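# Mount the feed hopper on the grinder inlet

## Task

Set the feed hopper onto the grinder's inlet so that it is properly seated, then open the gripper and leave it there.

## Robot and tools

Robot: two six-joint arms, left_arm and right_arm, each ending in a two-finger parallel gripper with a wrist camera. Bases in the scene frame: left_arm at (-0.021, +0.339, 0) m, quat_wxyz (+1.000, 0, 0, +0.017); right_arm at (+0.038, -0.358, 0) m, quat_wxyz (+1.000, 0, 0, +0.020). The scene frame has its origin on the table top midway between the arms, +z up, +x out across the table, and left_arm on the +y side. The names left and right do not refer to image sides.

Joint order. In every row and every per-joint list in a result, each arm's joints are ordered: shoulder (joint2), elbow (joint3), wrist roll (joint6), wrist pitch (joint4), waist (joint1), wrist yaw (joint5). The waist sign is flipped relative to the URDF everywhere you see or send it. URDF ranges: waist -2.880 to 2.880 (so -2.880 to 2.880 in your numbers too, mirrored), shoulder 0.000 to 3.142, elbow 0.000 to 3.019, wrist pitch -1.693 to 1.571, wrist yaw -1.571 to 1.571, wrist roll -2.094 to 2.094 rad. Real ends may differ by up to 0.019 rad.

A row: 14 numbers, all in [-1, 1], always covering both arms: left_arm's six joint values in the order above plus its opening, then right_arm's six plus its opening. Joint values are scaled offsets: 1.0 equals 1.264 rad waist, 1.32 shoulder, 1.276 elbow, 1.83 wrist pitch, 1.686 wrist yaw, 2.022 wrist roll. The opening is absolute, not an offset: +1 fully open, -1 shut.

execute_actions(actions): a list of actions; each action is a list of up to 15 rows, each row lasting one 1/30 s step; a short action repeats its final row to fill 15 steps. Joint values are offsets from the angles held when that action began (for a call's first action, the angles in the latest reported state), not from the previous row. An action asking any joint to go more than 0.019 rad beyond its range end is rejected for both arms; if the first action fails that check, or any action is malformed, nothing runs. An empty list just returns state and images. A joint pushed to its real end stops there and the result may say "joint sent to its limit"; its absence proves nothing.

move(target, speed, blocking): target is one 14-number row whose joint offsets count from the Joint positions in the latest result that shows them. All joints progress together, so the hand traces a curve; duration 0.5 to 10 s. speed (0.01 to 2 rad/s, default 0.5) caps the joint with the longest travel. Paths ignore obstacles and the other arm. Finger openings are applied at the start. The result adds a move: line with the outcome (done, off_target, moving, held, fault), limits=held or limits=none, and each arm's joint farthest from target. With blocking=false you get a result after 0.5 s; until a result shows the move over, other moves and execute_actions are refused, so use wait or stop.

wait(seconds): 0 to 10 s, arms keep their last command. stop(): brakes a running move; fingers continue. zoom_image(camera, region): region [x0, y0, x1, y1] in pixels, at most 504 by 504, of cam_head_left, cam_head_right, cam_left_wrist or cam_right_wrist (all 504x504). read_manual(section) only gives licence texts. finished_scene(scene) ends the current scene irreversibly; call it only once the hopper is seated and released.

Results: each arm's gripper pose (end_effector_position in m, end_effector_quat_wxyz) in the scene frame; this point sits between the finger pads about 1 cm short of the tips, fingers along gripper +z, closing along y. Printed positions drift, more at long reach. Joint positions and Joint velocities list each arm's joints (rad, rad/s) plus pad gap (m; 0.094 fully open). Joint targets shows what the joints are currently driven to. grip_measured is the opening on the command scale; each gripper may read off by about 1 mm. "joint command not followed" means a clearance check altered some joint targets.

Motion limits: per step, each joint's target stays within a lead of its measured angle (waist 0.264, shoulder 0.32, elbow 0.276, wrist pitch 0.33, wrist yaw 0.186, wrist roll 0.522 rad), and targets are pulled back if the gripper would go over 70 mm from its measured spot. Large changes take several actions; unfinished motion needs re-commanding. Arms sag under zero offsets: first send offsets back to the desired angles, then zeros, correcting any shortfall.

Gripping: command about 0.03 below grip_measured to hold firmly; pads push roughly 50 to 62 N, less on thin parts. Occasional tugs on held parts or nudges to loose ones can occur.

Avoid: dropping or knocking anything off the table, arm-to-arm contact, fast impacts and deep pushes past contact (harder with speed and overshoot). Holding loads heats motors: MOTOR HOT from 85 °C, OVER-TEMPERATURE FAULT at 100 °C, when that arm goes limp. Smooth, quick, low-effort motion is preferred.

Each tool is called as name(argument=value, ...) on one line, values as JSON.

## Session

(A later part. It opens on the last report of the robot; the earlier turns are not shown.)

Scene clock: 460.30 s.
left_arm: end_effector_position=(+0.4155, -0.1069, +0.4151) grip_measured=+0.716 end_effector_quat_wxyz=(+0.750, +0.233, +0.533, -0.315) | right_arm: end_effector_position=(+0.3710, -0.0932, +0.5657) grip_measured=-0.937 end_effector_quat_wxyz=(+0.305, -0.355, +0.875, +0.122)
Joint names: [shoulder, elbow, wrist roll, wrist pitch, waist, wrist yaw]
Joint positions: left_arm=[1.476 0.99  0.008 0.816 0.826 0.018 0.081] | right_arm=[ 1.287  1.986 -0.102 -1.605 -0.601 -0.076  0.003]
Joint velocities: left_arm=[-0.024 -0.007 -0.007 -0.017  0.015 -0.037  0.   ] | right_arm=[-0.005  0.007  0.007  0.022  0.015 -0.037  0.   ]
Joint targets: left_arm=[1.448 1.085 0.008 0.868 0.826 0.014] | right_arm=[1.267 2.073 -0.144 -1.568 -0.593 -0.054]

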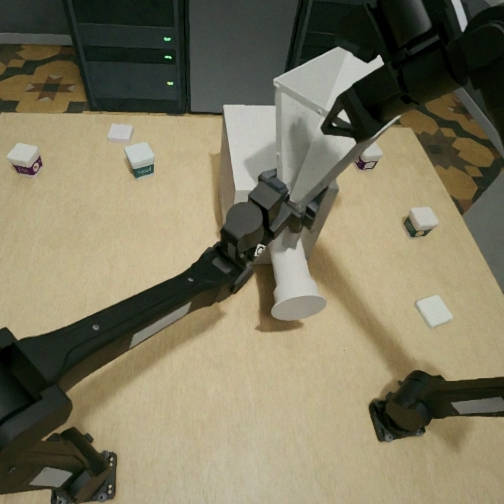

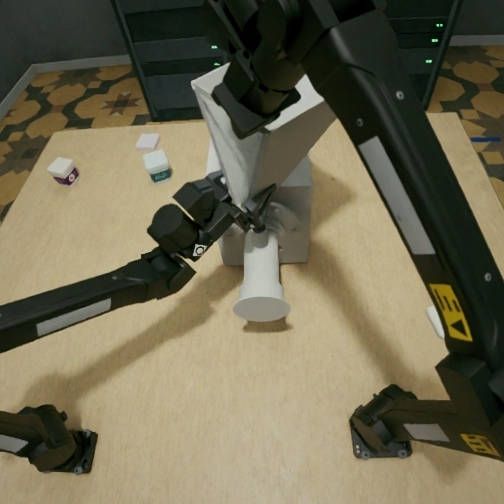

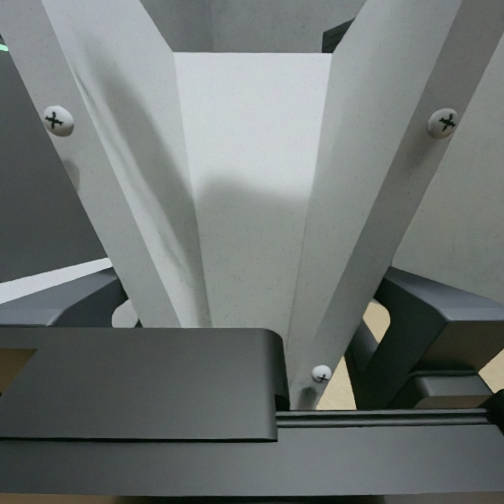

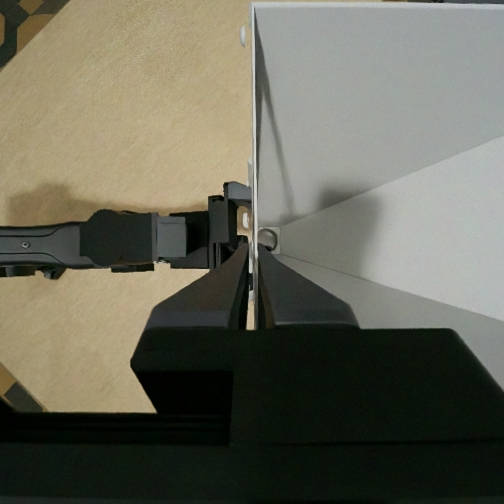

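execute_actions(actions=[[[-0.025,0.06,0,0.025,0.027,0,0.55,-0.055,0.01,-0.015,0.02,0.005,0.01,-1]],[[-0.025,0.06,0,0.025,0,0,0.55,-0.025,0.05,-0.015,0.02,0.005,0.01,-1]]])

zoom_image(camera="cam_right_wrist", region=[230,200,310,280])

zoom_image(camera="cam_head_right", region=[200,170,320,290])

Scene clock: 476.07 s.
left_arm: end_effector_position=(+0.4072, -0.1141, +0.4167) grip_measured=+0.716 end_effector_quat_wxyz=(+0.749, +0.237, +0.528, -0.322) | right_arm: end_effector_position=(+0.3629, -0.0993, +0.5680) grip_measured=-0.937 end_effector_quat_wxyz=(+0.308, -0.350, +0.876, +0.124)
Joint names: [shoulder, elbow, wrist roll, wrist pitch, waist, wrist yaw]
Joint positions: left_arm=[1.476 0.99  0.009 0.822 0.843 0.018 0.081] | right_arm=[ 1.262  1.969 -0.091 -1.605 -0.601 -0.076  0.003]
Joint velocities: left_arm=[-0.005 -0.017  0.007 -0.007  0.015 -0.007 -0.001] | right_arm=[-0.015 -0.002 -0.066 -0.007 -0.005  0.007  0.001]
Joint targets: left_arm=[1.443 1.067 0.009 0.867 0.843 0.018] | right_arm=[1.229 2.033 -0.124 -1.569 -0.595 -0.059]

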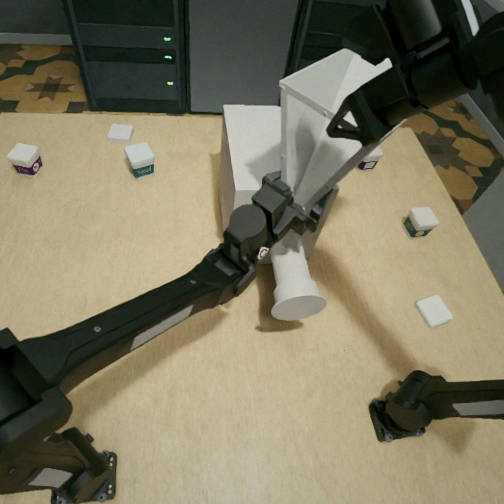

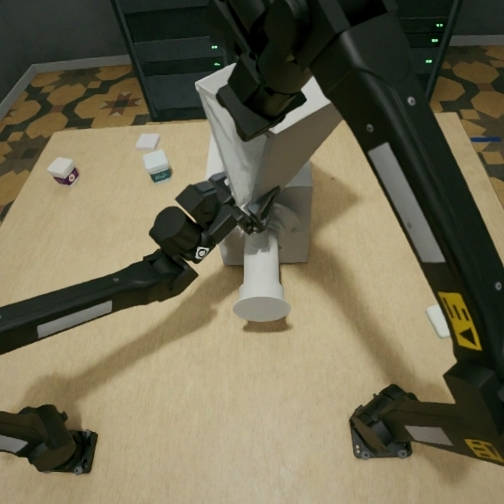

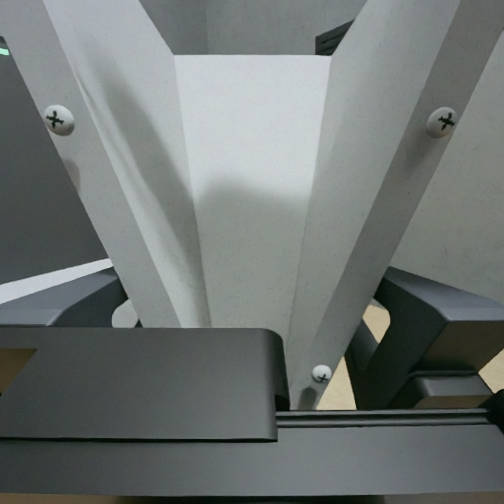

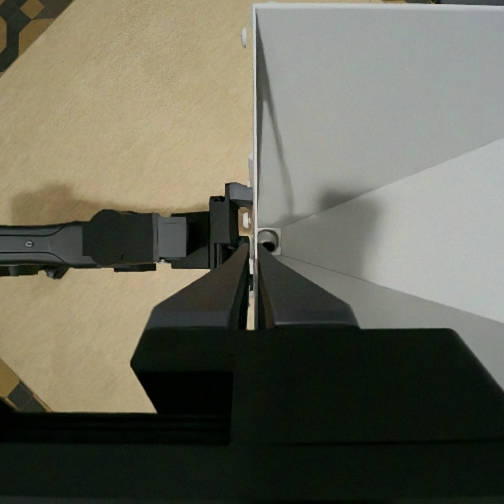

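Region (230, 200, 310, 280) of cam_right_wrist's 504x504 image, scaled by 6.300, with more detail than that image has.

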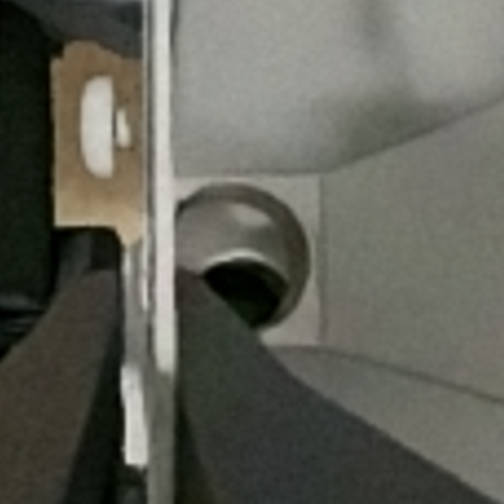

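Region (200, 170, 320, 290) of cam_head_right's 504x504 image, scaled by 4.200, with more detail than that image has.

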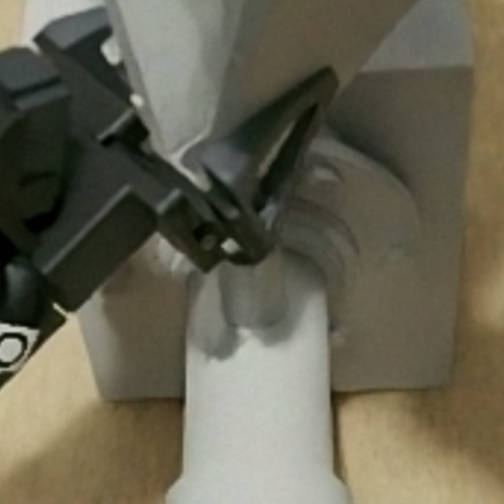

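execute_actions(actions=[[[-0.018,0.07,0,0.025,0.028,0,0.55,-0.055,0,-0.01,0.02,0.012,0.01,-1]],[[-0.03,0.06,0,0.025,0,0,0.55,-0.025,0.05,-0.015,0.02,0.005,0.01,-1]]])

zoom_image(camera="cam_right_wrist", region=[230,200,310,280])

Scene clock: 482.83 s.
left_arm: end_effector_position=(+0.3995, -0.1231, +0.4170) grip_measured=+0.716 end_effector_quat_wxyz=(+0.747, +0.243, +0.525, -0.327) | right_arm: end_effector_position=(+0.3554, -0.1084, +0.5677) grip_measured=-0.937 end_effector_quat_wxyz=(+0.309, -0.341, +0.879, +0.125)
Joint names: [shoulder, elbow, wrist roll, wrist pitch, waist, wrist yaw]
Joint positions: left_arm=[1.479 0.995 0.014 0.822 0.862 0.018 0.081] | right_arm=[ 1.232  1.942 -0.079 -1.605 -0.594 -0.075  0.003]
Joint velocities: left_arm=[-0.015 -0.002 -0.007 -0.007  0.015 -0.066 -0.001] | right_arm=[-0.005 -0.002 -0.037 -0.017  0.015  0.066 -0.   ]
Joint targets: left_arm=[1.440 1.071 0.013 0.867 0.862 0.018] | right_arm=[1.199 2.006 -0.110 -1.569 -0.588 -0.058]

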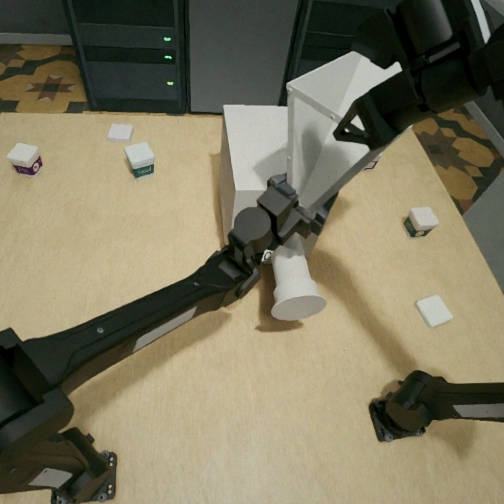

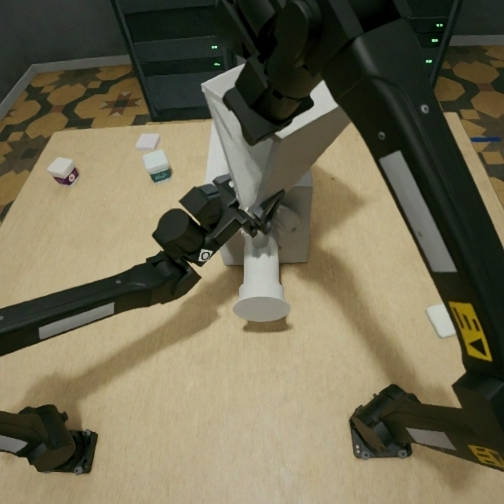

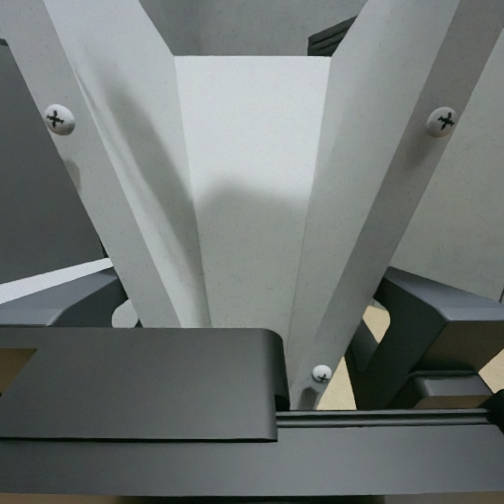

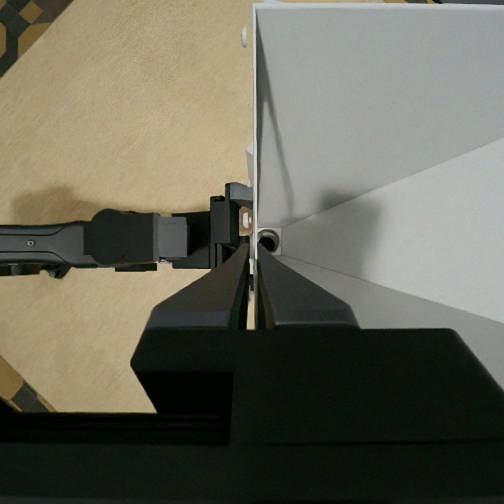

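Region (230, 200, 310, 280) of cam_right_wrist's 504x504 image, scaled by 6.300, with more detail than that image has.

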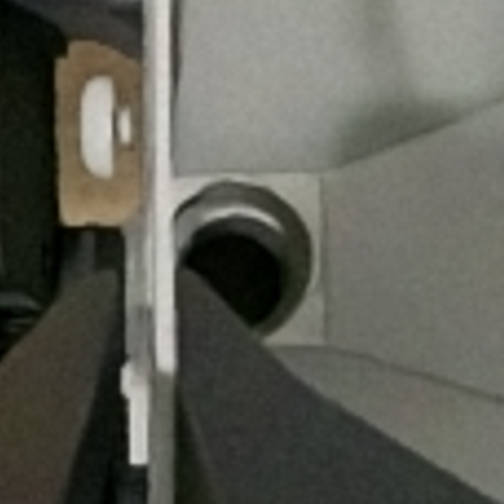

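execute_actions(actions=[[[-0.012,0.012,-0.005,0.045,0.008,0,0.55,-0.025,0.005,-0.015,0.02,0.005,0.01,-1]],[[-0.012,0.012,-0.005,0.045,0,0,0.55,-0.025,0.005,-0.015,0.02,0.005,0.01,-1]]])

zoom_image(camera="cam_right_wrist", region=[230,200,310,280])

Scene clock: 498.13 s.
left_arm: end_effector_position=(+0.3993, -0.1228, +0.4093) grip_measured=+0.714 end_effector_quat_wxyz=(+0.750, +0.239, +0.520, -0.331) | right_arm: end_effector_position=(+0.3558, -0.1079, +0.5592) grip_measured=-0.937 end_effector_quat_wxyz=(+0.300, -0.341, +0.882, +0.123)
Joint names: [shoulder, elbow, wrist roll, wrist pitch, waist, wrist yaw]
Joint positions: left_arm=[1.496 0.98  0.008 0.868 0.862 0.017 0.081] | right_arm=[ 1.231  1.922 -0.077 -1.605 -0.594 -0.076  0.003]
Joint velocities: left_arm=[-0.024 -0.012 -0.007 -0.002  0.005 -0.022 -0.   ] | right_arm=[-0.015  0.002  0.007 -0.007  0.015 -0.007  0.   ]
Joint targets: left_arm=[1.475 1.000 -0.001 0.930 0.862 0.017] | right_arm=[1.198 1.932 -0.108 -1.569 -0.588 -0.057]

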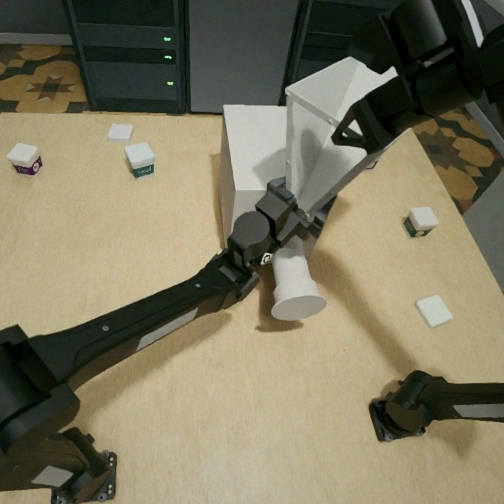

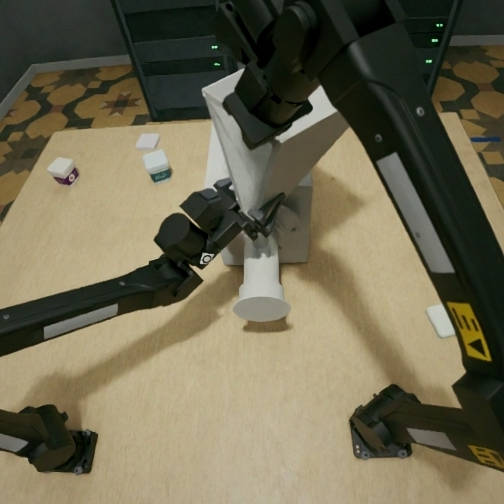

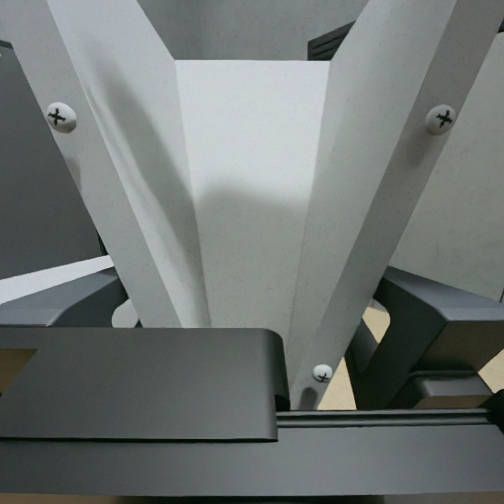

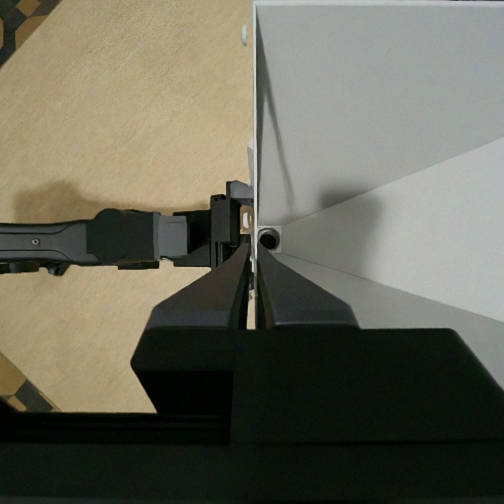

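Region (230, 200, 310, 280) of cam_right_wrist's 504x504 image, scaled by 6.300, with more detail than that image has.

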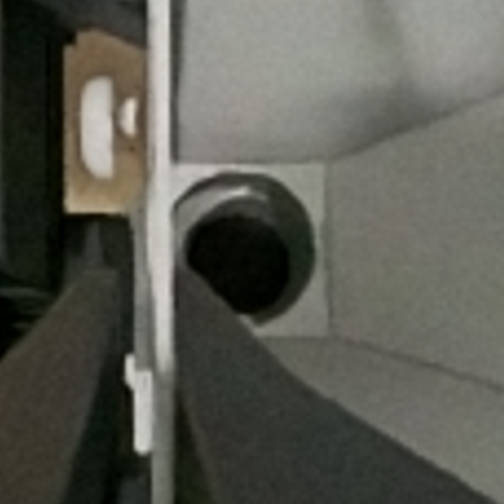

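execute_actions(actions=[[[-0.018,0.055,0,0.025,0.017,0,0.55,-0.03,0.05,-0.015,0.02,0.01,0.015,-1]],[[-0.012,0.015,0,0.03,0.008,0,0.55,-0.02,0.005,-0.015,0.02,0.005,0.015,-1]]])

zoom_image(camera="cam_right_wrist", region=[230,200,310,280])

Scene clock: 509.47 s.
left_arm: end_effector_position=(+0.3990, -0.1232, +0.4091) grip_measured=+0.714 end_effector_quat_wxyz=(+0.750, +0.239, +0.520, -0.331) | right_arm: end_effector_position=(+0.3558, -0.1080, +0.5590) grip_measured=-0.937 end_effector_quat_wxyz=(+0.300, -0.341, +0.882, +0.123)
Joint names: [shoulder, elbow, wrist roll, wrist pitch, waist, wrist yaw]
Joint positions: left_arm=[1.497 0.98  0.009 0.868 0.863 0.017 0.081] | right_arm=[ 1.23   1.921 -0.077 -1.605 -0.594 -0.075  0.003]
Joint velocities: left_arm=[ 0.005  0.002 -0.051 -0.007  0.005 -0.007  0.   ] | right_arm=[-0.005 -0.017 -0.051  0.002  0.015 -0.051  0.   ]
Joint targets: left_arm=[1.480 1.000 0.009 0.923 0.873 0.017] | right_arm=[1.204 1.928 -0.108 -1.568 -0.588 -0.050]

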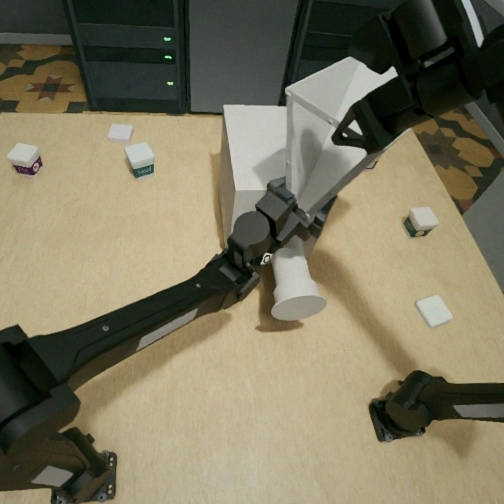

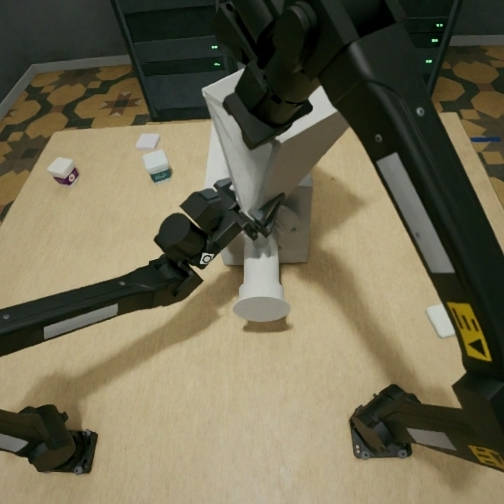

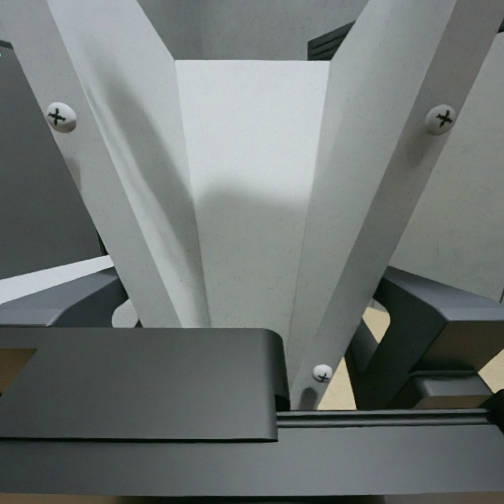

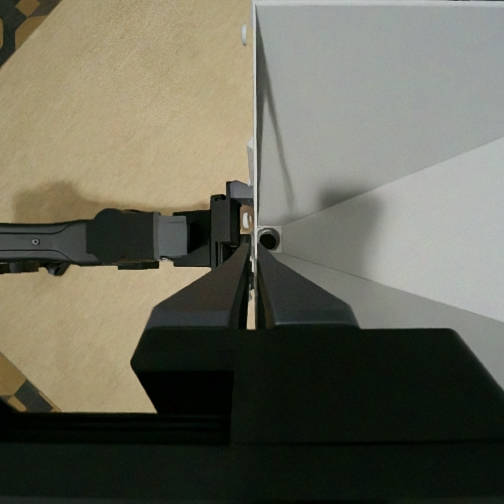

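Region (230, 200, 310, 280) of cam_right_wrist's 504x504 image, scaled by 6.300, with more detail than that image has.

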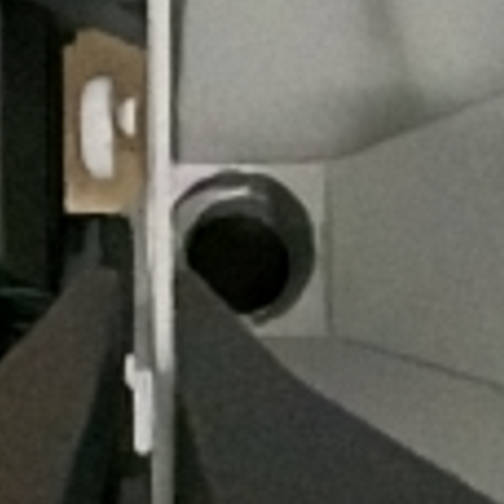

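Lift slightly so it can shift.

execute_actions(actions=[[[-0.018,0.082,0,0.03,0.016,0,0.55,-0.028,0.072,-0.015,0.02,0.008,0.015,-1]],[[-0.008,0.02,0,0.03,0.005,0,0.55,-0.02,0.005,-0.015,0.02,0.005,0.015,-1]],[[-0.012,0.012,0,0.04,0.005,0,0.55,-0.02,0.005,-0.015,0.02,0.005,0.015,-1]]])

zoom_image(camera="cam_right_wrist", region=[230,200,310,280])

Scene clock: 519.60 s.
left_arm: end_effector_position=(+0.4002, -0.1251, +0.4088) grip_measured=+0.714 end_effector_quat_wxyz=(+0.752, +0.237, +0.517, -0.333) | right_arm: end_effector_position=(+0.3565, -0.1090, +0.5586) grip_measured=-0.937 end_effector_quat_wxyz=(+0.301, -0.340, +0.883, +0.119)
Joint names: [shoulder, elbow, wrist roll, wrist pitch, waist, wrist yaw]
Joint positions: left_arm=[1.507 0.985 0.007 0.882 0.864 0.017 0.081] | right_arm=[ 1.23   1.92  -0.077 -1.605 -0.595 -0.066  0.003]
Joint velocities: left_arm=[-0.005 -0.012 -0.007  0.007  0.005 -0.037  0.001] | right_arm=[-0.005  0.017 -0.037  0.012  0.005  0.051  0.001]
Joint targets: left_arm=[1.489 1.001 0.007 0.945 0.870 0.017] | right_arm=[1.204 1.927 -0.108 -1.568 -0.588 -0.040]

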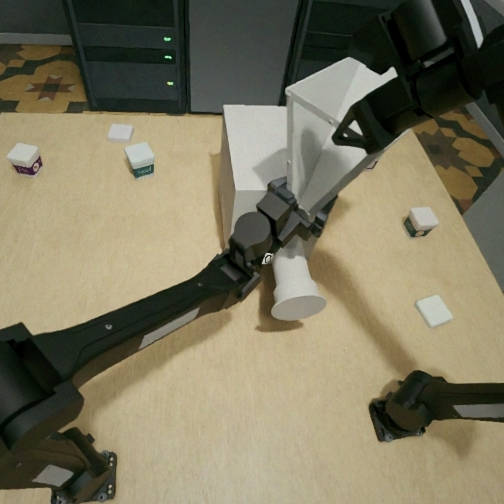

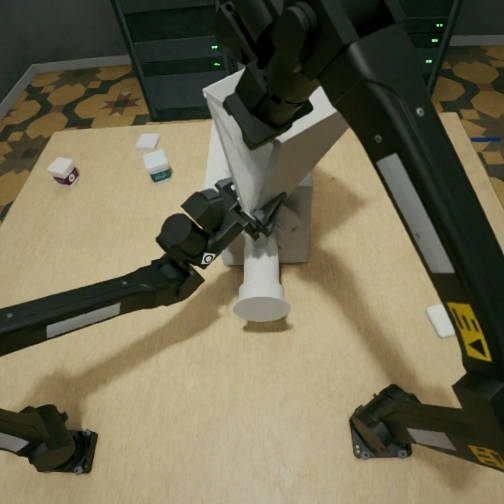

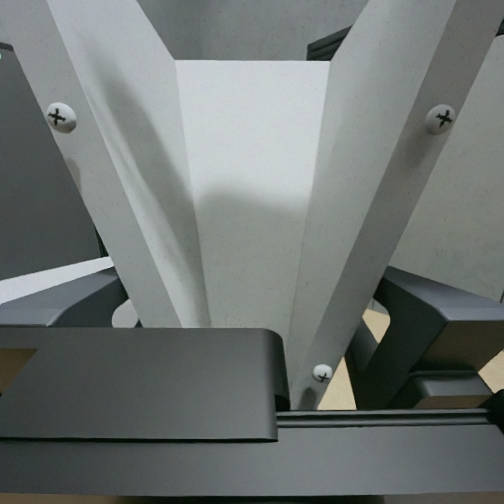

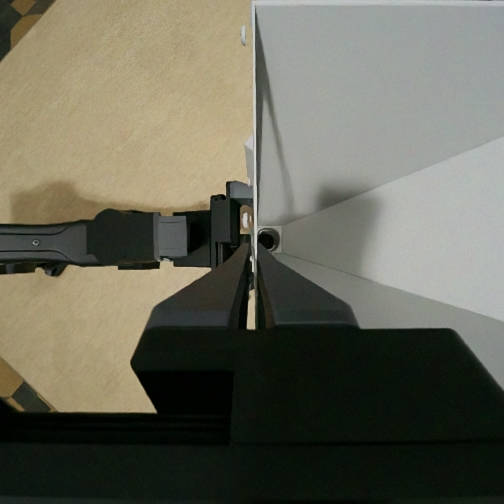

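Region (230, 200, 310, 280) of cam_right_wrist's 504x504 image, scaled by 6.300, with more detail than that image has.

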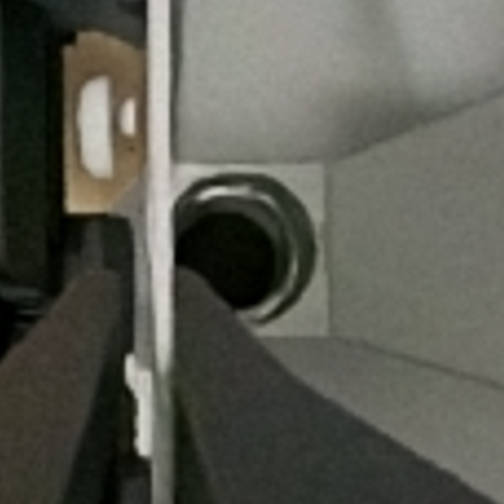

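execute_actions(actions=[[[-0.045,0.05,0,0.02,0.02,0,0.55,-0.033,0.065,-0.015,0.02,0,0,-1]],[[-0.02,0.012,0,0.025,0.005,0,0.55,-0.02,0.005,-0.015,0.02,0,0.005,-1]]])

zoom_image(camera="cam_right_wrist", region=[230,200,310,280])

Scene clock: 528.33 s.
left_arm: end_effector_position=(+0.3988, -0.1253, +0.4089) grip_measured=+0.714 end_effector_quat_wxyz=(+0.752, +0.237, +0.518, -0.334) | right_arm: end_effector_position=(+0.3550, -0.1085, +0.5583) grip_measured=-0.937 end_effector_quat_wxyz=(+0.299, -0.342, +0.882, +0.122)
Joint names: [shoulder, elbow, wrist roll, wrist pitch, waist, wrist yaw]
Joint positions: left_arm=[1.505 0.984 0.006 0.882 0.866 0.014 0.081] | right_arm=[ 1.228  1.917 -0.078 -1.605 -0.595 -0.074  0.003]
Joint velocities: left_arm=[-0.005 -0.022 -0.022 -0.007  0.005 -0.037 -0.   ] | right_arm=[ 0.005 -0.007  0.139 -0.017  0.005  0.037 -0.001]
Joint targets: left_arm=[1.479 1.001 0.006 0.927 0.873 0.015] | right_arm=[1.202 1.927 -0.108 -1.568 -0.595 -0.064]

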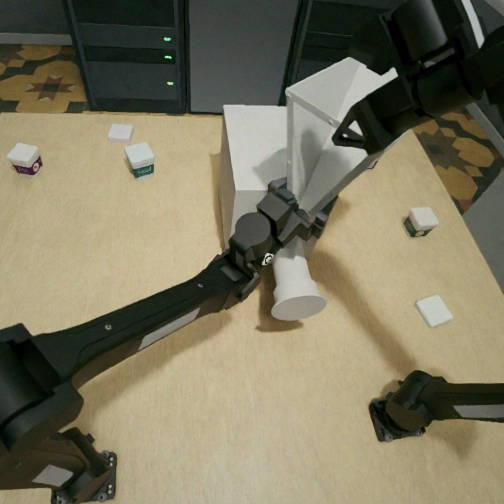

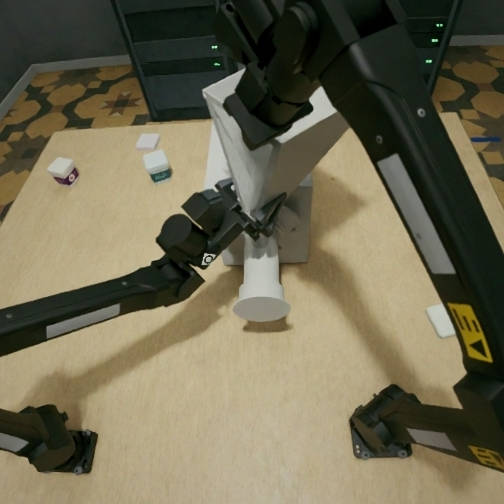

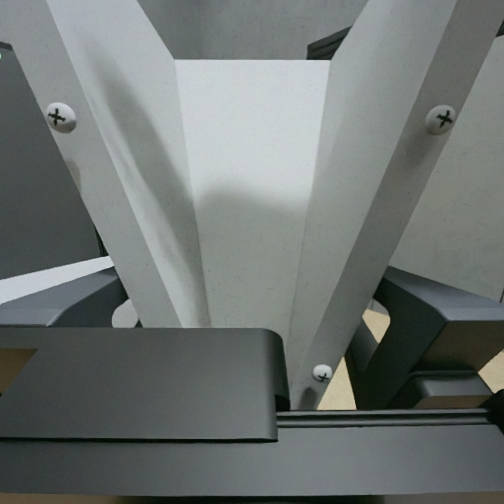

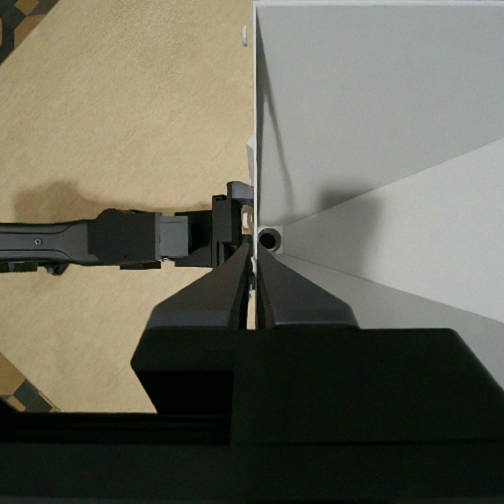

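Region (230, 200, 310, 280) of cam_right_wrist's 504x504 image, scaled by 6.300, with more detail than that image has.

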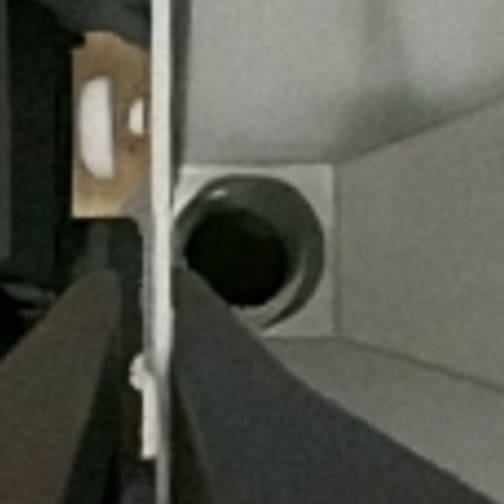

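Looks centred; descend.

execute_actions(actions=[[[-0.012,0.0,0,0.03,0,0,0.55,-0.02,-0.01,-0.015,0.02,0,0.005,-1]],[[-0.008,0.0,0,0.04,0,0,0.55,-0.02,-0.01,-0.015,0.02,0,0.005,-1]],[[-0.008,0.0,0,0.04,0,0,0.55,-0.02,-0.01,-0.015,0.02,0,0.005,-1]]])

zoom_image(camera="cam_right_wrist", region=[230,200,310,280])

Scene clock: 536.00 s.
left_arm: end_effector_position=(+0.3969, -0.1245, +0.4082) grip_measured=+0.714 end_effector_quat_wxyz=(+0.758, +0.237, +0.509, -0.331) | right_arm: end_effector_position=(+0.3497, -0.1076, +0.5571) grip_measured=-0.939 end_effector_quat_wxyz=(+0.305, -0.350, +0.876, +0.127)
Joint names: [shoulder, elbow, wrist roll, wrist pitch, waist, wrist yaw]
Joint positions: left_arm=[1.511 0.976 0.019 0.913 0.868 0.014 0.081] | right_arm=[ 1.207  1.889 -0.089 -1.584 -0.601 -0.082  0.003]
Joint velocities: left_arm=[-0.015 -0.012 -0.007 -0.007  0.015 -0.007  0.001] | right_arm=[-0.005  0.002  0.051 -0.007  0.015  0.007 -0.   ]
Joint targets: left_arm=[1.499 0.978 0.014 0.974 0.867 0.014] | right_arm=[1.188 1.886 -0.115 -1.554 -0.598 -0.072]

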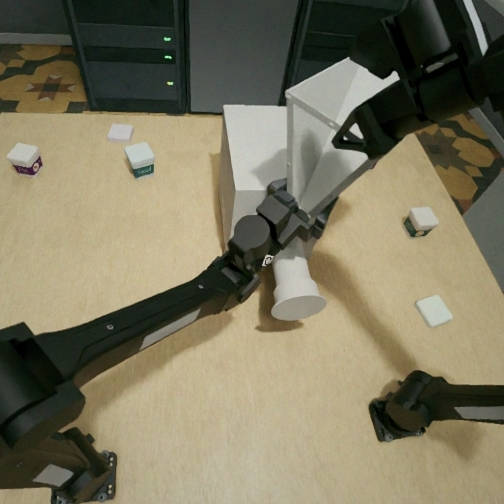

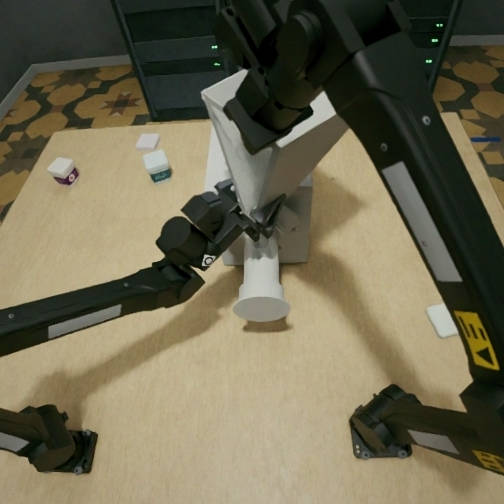

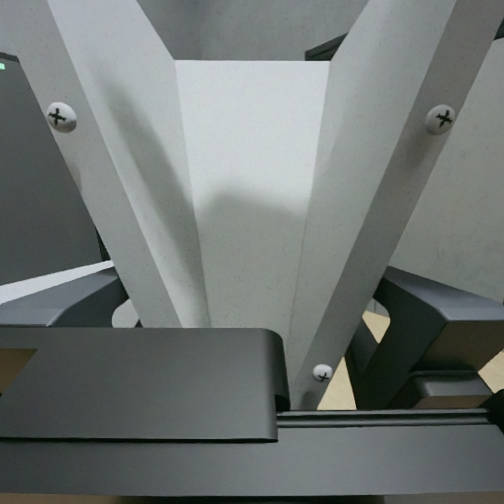

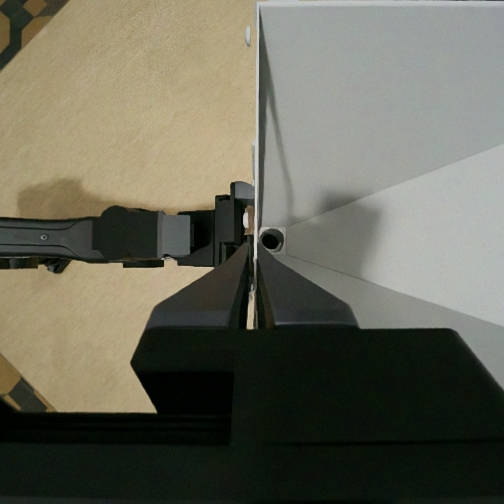

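Region (230, 200, 310, 280) of cam_right_wrist's 504x504 image, scaled by 6.300, with more detail than that image has.

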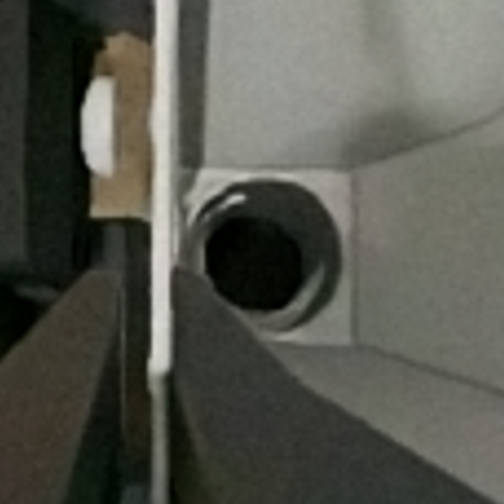

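execute_actions(actions=[[[-0.05,0.05,-0.01,0,0,0,0.55,-0.005,0.08,-0.01,0.01,0.01,0.01,-1]],[[-0.03,0.05,0,0.015,0,0,0.55,-0.02,0.05,-0.01,0.01,0,0.005,-1]]])

zoom_image(camera="cam_right_wrist", region=[250,220,290,260])

Scene clock: 545.53 s.
left_arm: end_effector_position=(+0.3967, -0.1236, +0.4097) grip_measured=+0.714 end_effector_quat_wxyz=(+0.756, +0.238, +0.513, -0.330) | right_arm: end_effector_position=(+0.3506, -0.1077, +0.5592) grip_measured=-0.939 end_effector_quat_wxyz=(+0.307, -0.347, +0.877, +0.126)
Joint names: [shoulder, elbow, wrist roll, wrist pitch, waist, wrist yaw]
Joint positions: left_arm=[1.502 0.976 0.018 0.895 0.868 0.012 0.081] | right_arm=[ 1.209  1.897 -0.085 -1.585 -0.601 -0.078  0.003]
Joint velocities: left_arm=[-0.034 -0.012  0.007 -0.002  0.005 -0.022  0.   ] | right_arm=[-0.015 -0.007 -0.037  0.002  0.005 -0.037  0.001]
Joint targets: left_arm=[1.463 1.040 0.018 0.922 0.868 0.012] | right_arm=[1.183 1.960 -0.106 -1.566 -0.601 -0.070]

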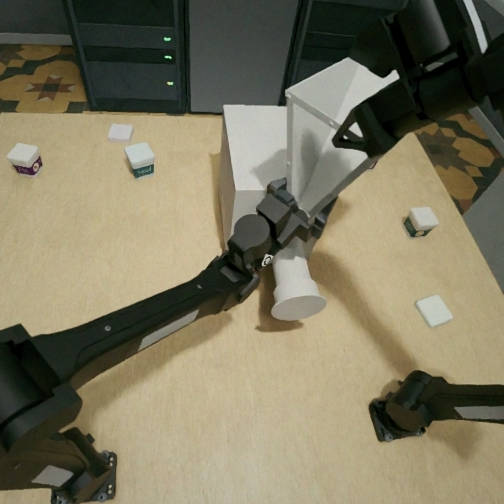

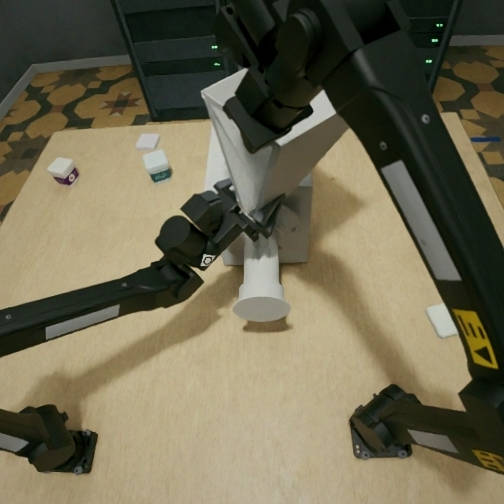

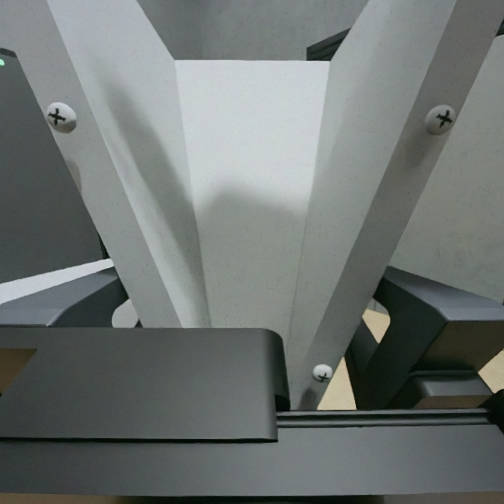

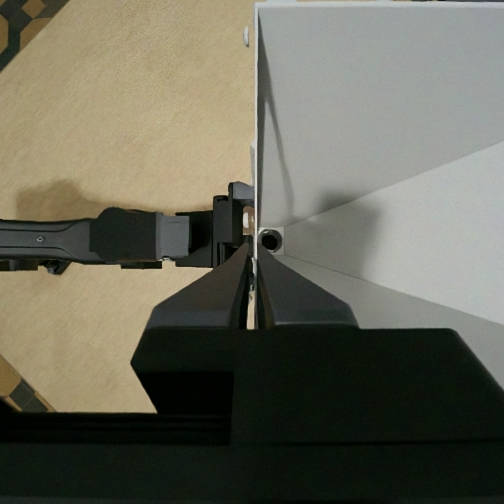

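Region (250, 220, 290, 260) of cam_right_wrist's 504x504 image, scaled by 12.600, with more detail than that image has.

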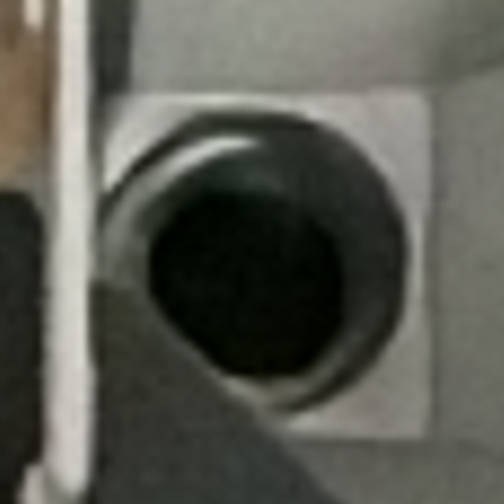

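execute_actions(actions=[[[-0.022,0.065,-0.015,0.025,0.017,0,0.55,-0.015,0.05,-0.01,0.01,0.01,0.01,-1]],[[-0.012,0.03,-0.01,0.03,0.008,0,0.55,-0.01,0.01,-0.01,0.01,0.01,0.01,-1]],[[-0.012,0.01,0,0.03,0.005,0,0.55,-0.01,0,-0.01,0.01,0.005,0.005,-1]]])

zoom_image(camera="cam_right_wrist", region=[250,220,290,260])

Scene clock: 555.07 s.
left_arm: end_effector_position=(+0.3964, -0.1241, +0.4090) grip_measured=+0.714 end_effector_quat_wxyz=(+0.756, +0.238, +0.514, -0.330) | right_arm: end_effector_position=(+0.3507, -0.1078, +0.5579) grip_measured=-0.939 end_effector_quat_wxyz=(+0.306, -0.347, +0.878, +0.126)
Joint names: [shoulder, elbow, wrist roll, wrist pitch, waist, wrist yaw]
Joint positions: left_arm=[1.503 0.976 0.018 0.895 0.869 0.01  0.081] | right_arm=[ 1.209  1.894 -0.083 -1.586 -0.601 -0.078  0.003]
Joint velocities: left_arm=[-0.015  0.012 -0.007 -0.007  0.015  0.007  0.001] | right_arm=[ 0.005 -0.002  0.007  0.017  0.005  0.095  0.   ]
Joint targets: left_arm=[1.487 0.989 0.017 0.949 0.875 0.010] | right_arm=[1.196 1.896 -0.104 -1.567 -0.595 -0.068]

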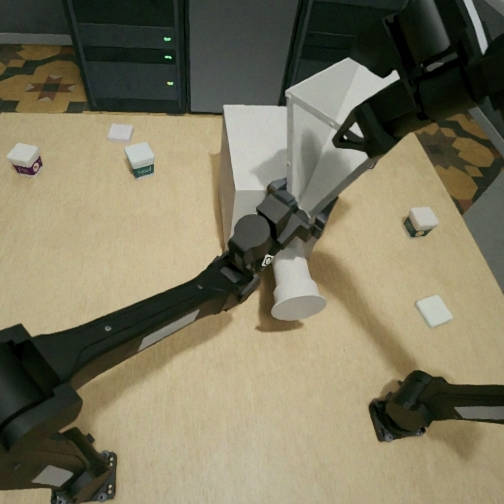

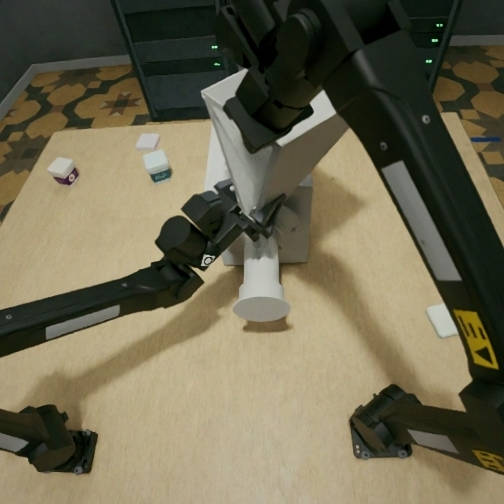

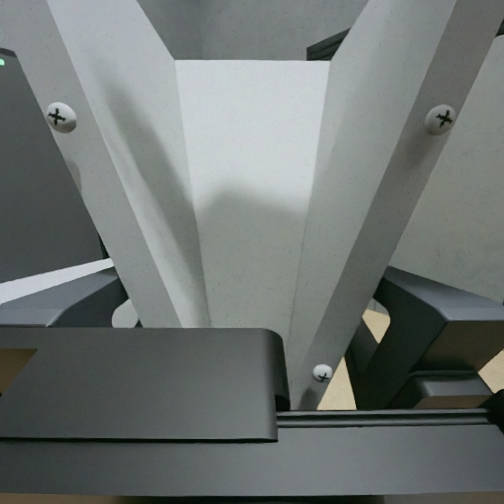

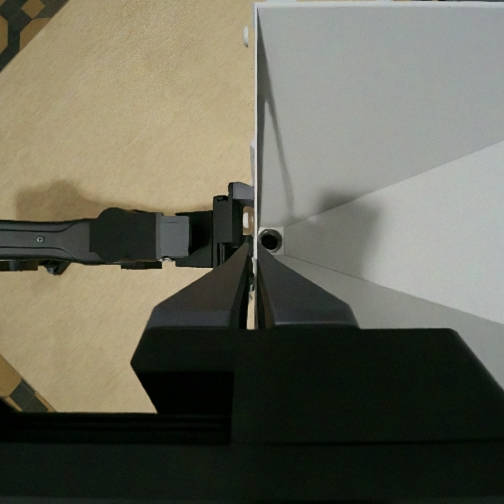

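Region (250, 220, 290, 260) of cam_right_wrist's 504x504 image, scaled by 12.600, with more detail than that image has.

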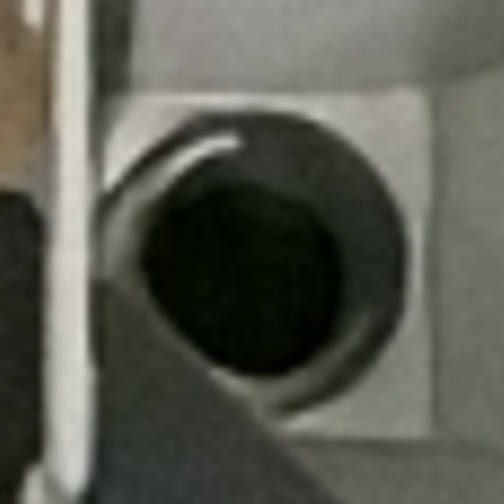

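execute_actions(actions=[[[-0.018,0.078,-0.015,0.02,-0.008,0,0.55,0.005,0.08,-0.015,0.01,0.015,0.01,-1]],[[-0.012,0.02,-0.01,0.025,0,0,0.55,-0.01,0.005,-0.01,0.01,0.005,0.005,-1]],[[-0.012,0.01,0,0.03,0,0,0.55,-0.01,0,-0.01,0.01,0.005,0.005,-1]]])

zoom_image(camera="cam_right_wrist", region=[250,220,290,260])

Scene clock: 566.93 s.
left_arm: end_effector_position=(+0.3997, -0.1239, +0.4090) grip_measured=+0.714 end_effector_quat_wxyz=(+0.755, +0.234, +0.515, -0.332) | right_arm: end_effector_position=(+0.3549, -0.1066, +0.5581) grip_measured=-0.939 end_effector_quat_wxyz=(+0.305, -0.346, +0.879, +0.124)
Joint names: [shoulder, elbow, wrist roll, wrist pitch, waist, wrist yaw]
Joint positions: left_arm=[1.508 0.982 0.009 0.895 0.865 0.01  0.081] | right_arm=[ 1.221  1.905 -0.084 -1.588 -0.599 -0.075  0.003]
Joint velocities: left_arm=[-0.005 -0.002  0.007 -0.017  0.015 -0.037  0.001] | right_arm=[-0.024  0.017  0.022 -0.002 -0.005  0.037  0.001]
Joint targets: left_arm=[1.492 0.995 0.008 0.949 0.865 0.010] | right_arm=[1.208 1.906 -0.104 -1.570 -0.592 -0.066]

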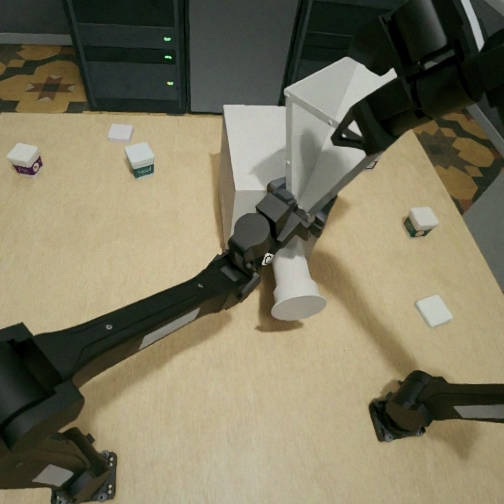

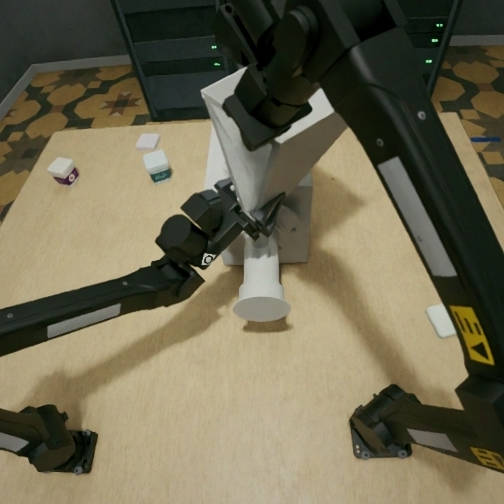

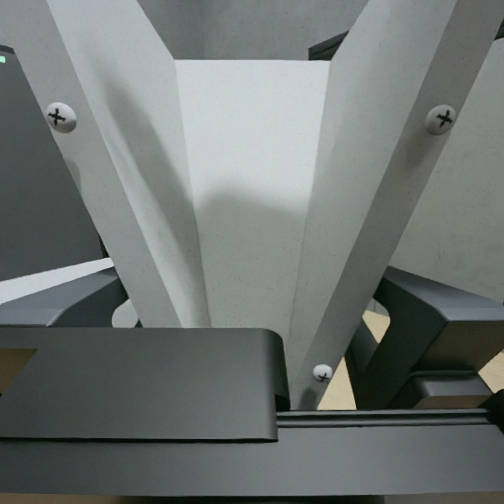

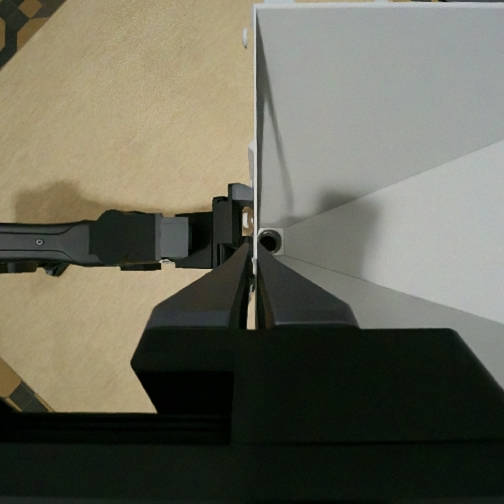

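Region (250, 220, 290, 260) of cam_right_wrist's 504x504 image, scaled by 12.600, with more detail than that image has.

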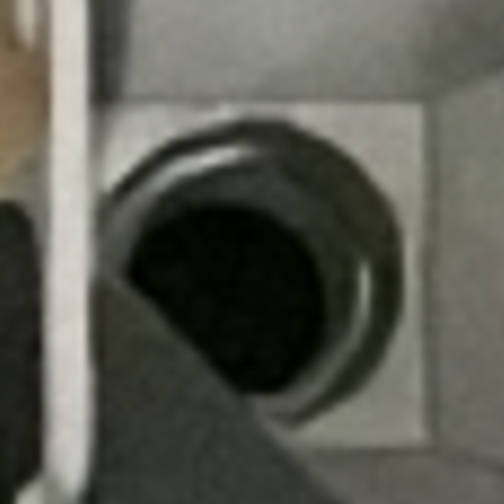

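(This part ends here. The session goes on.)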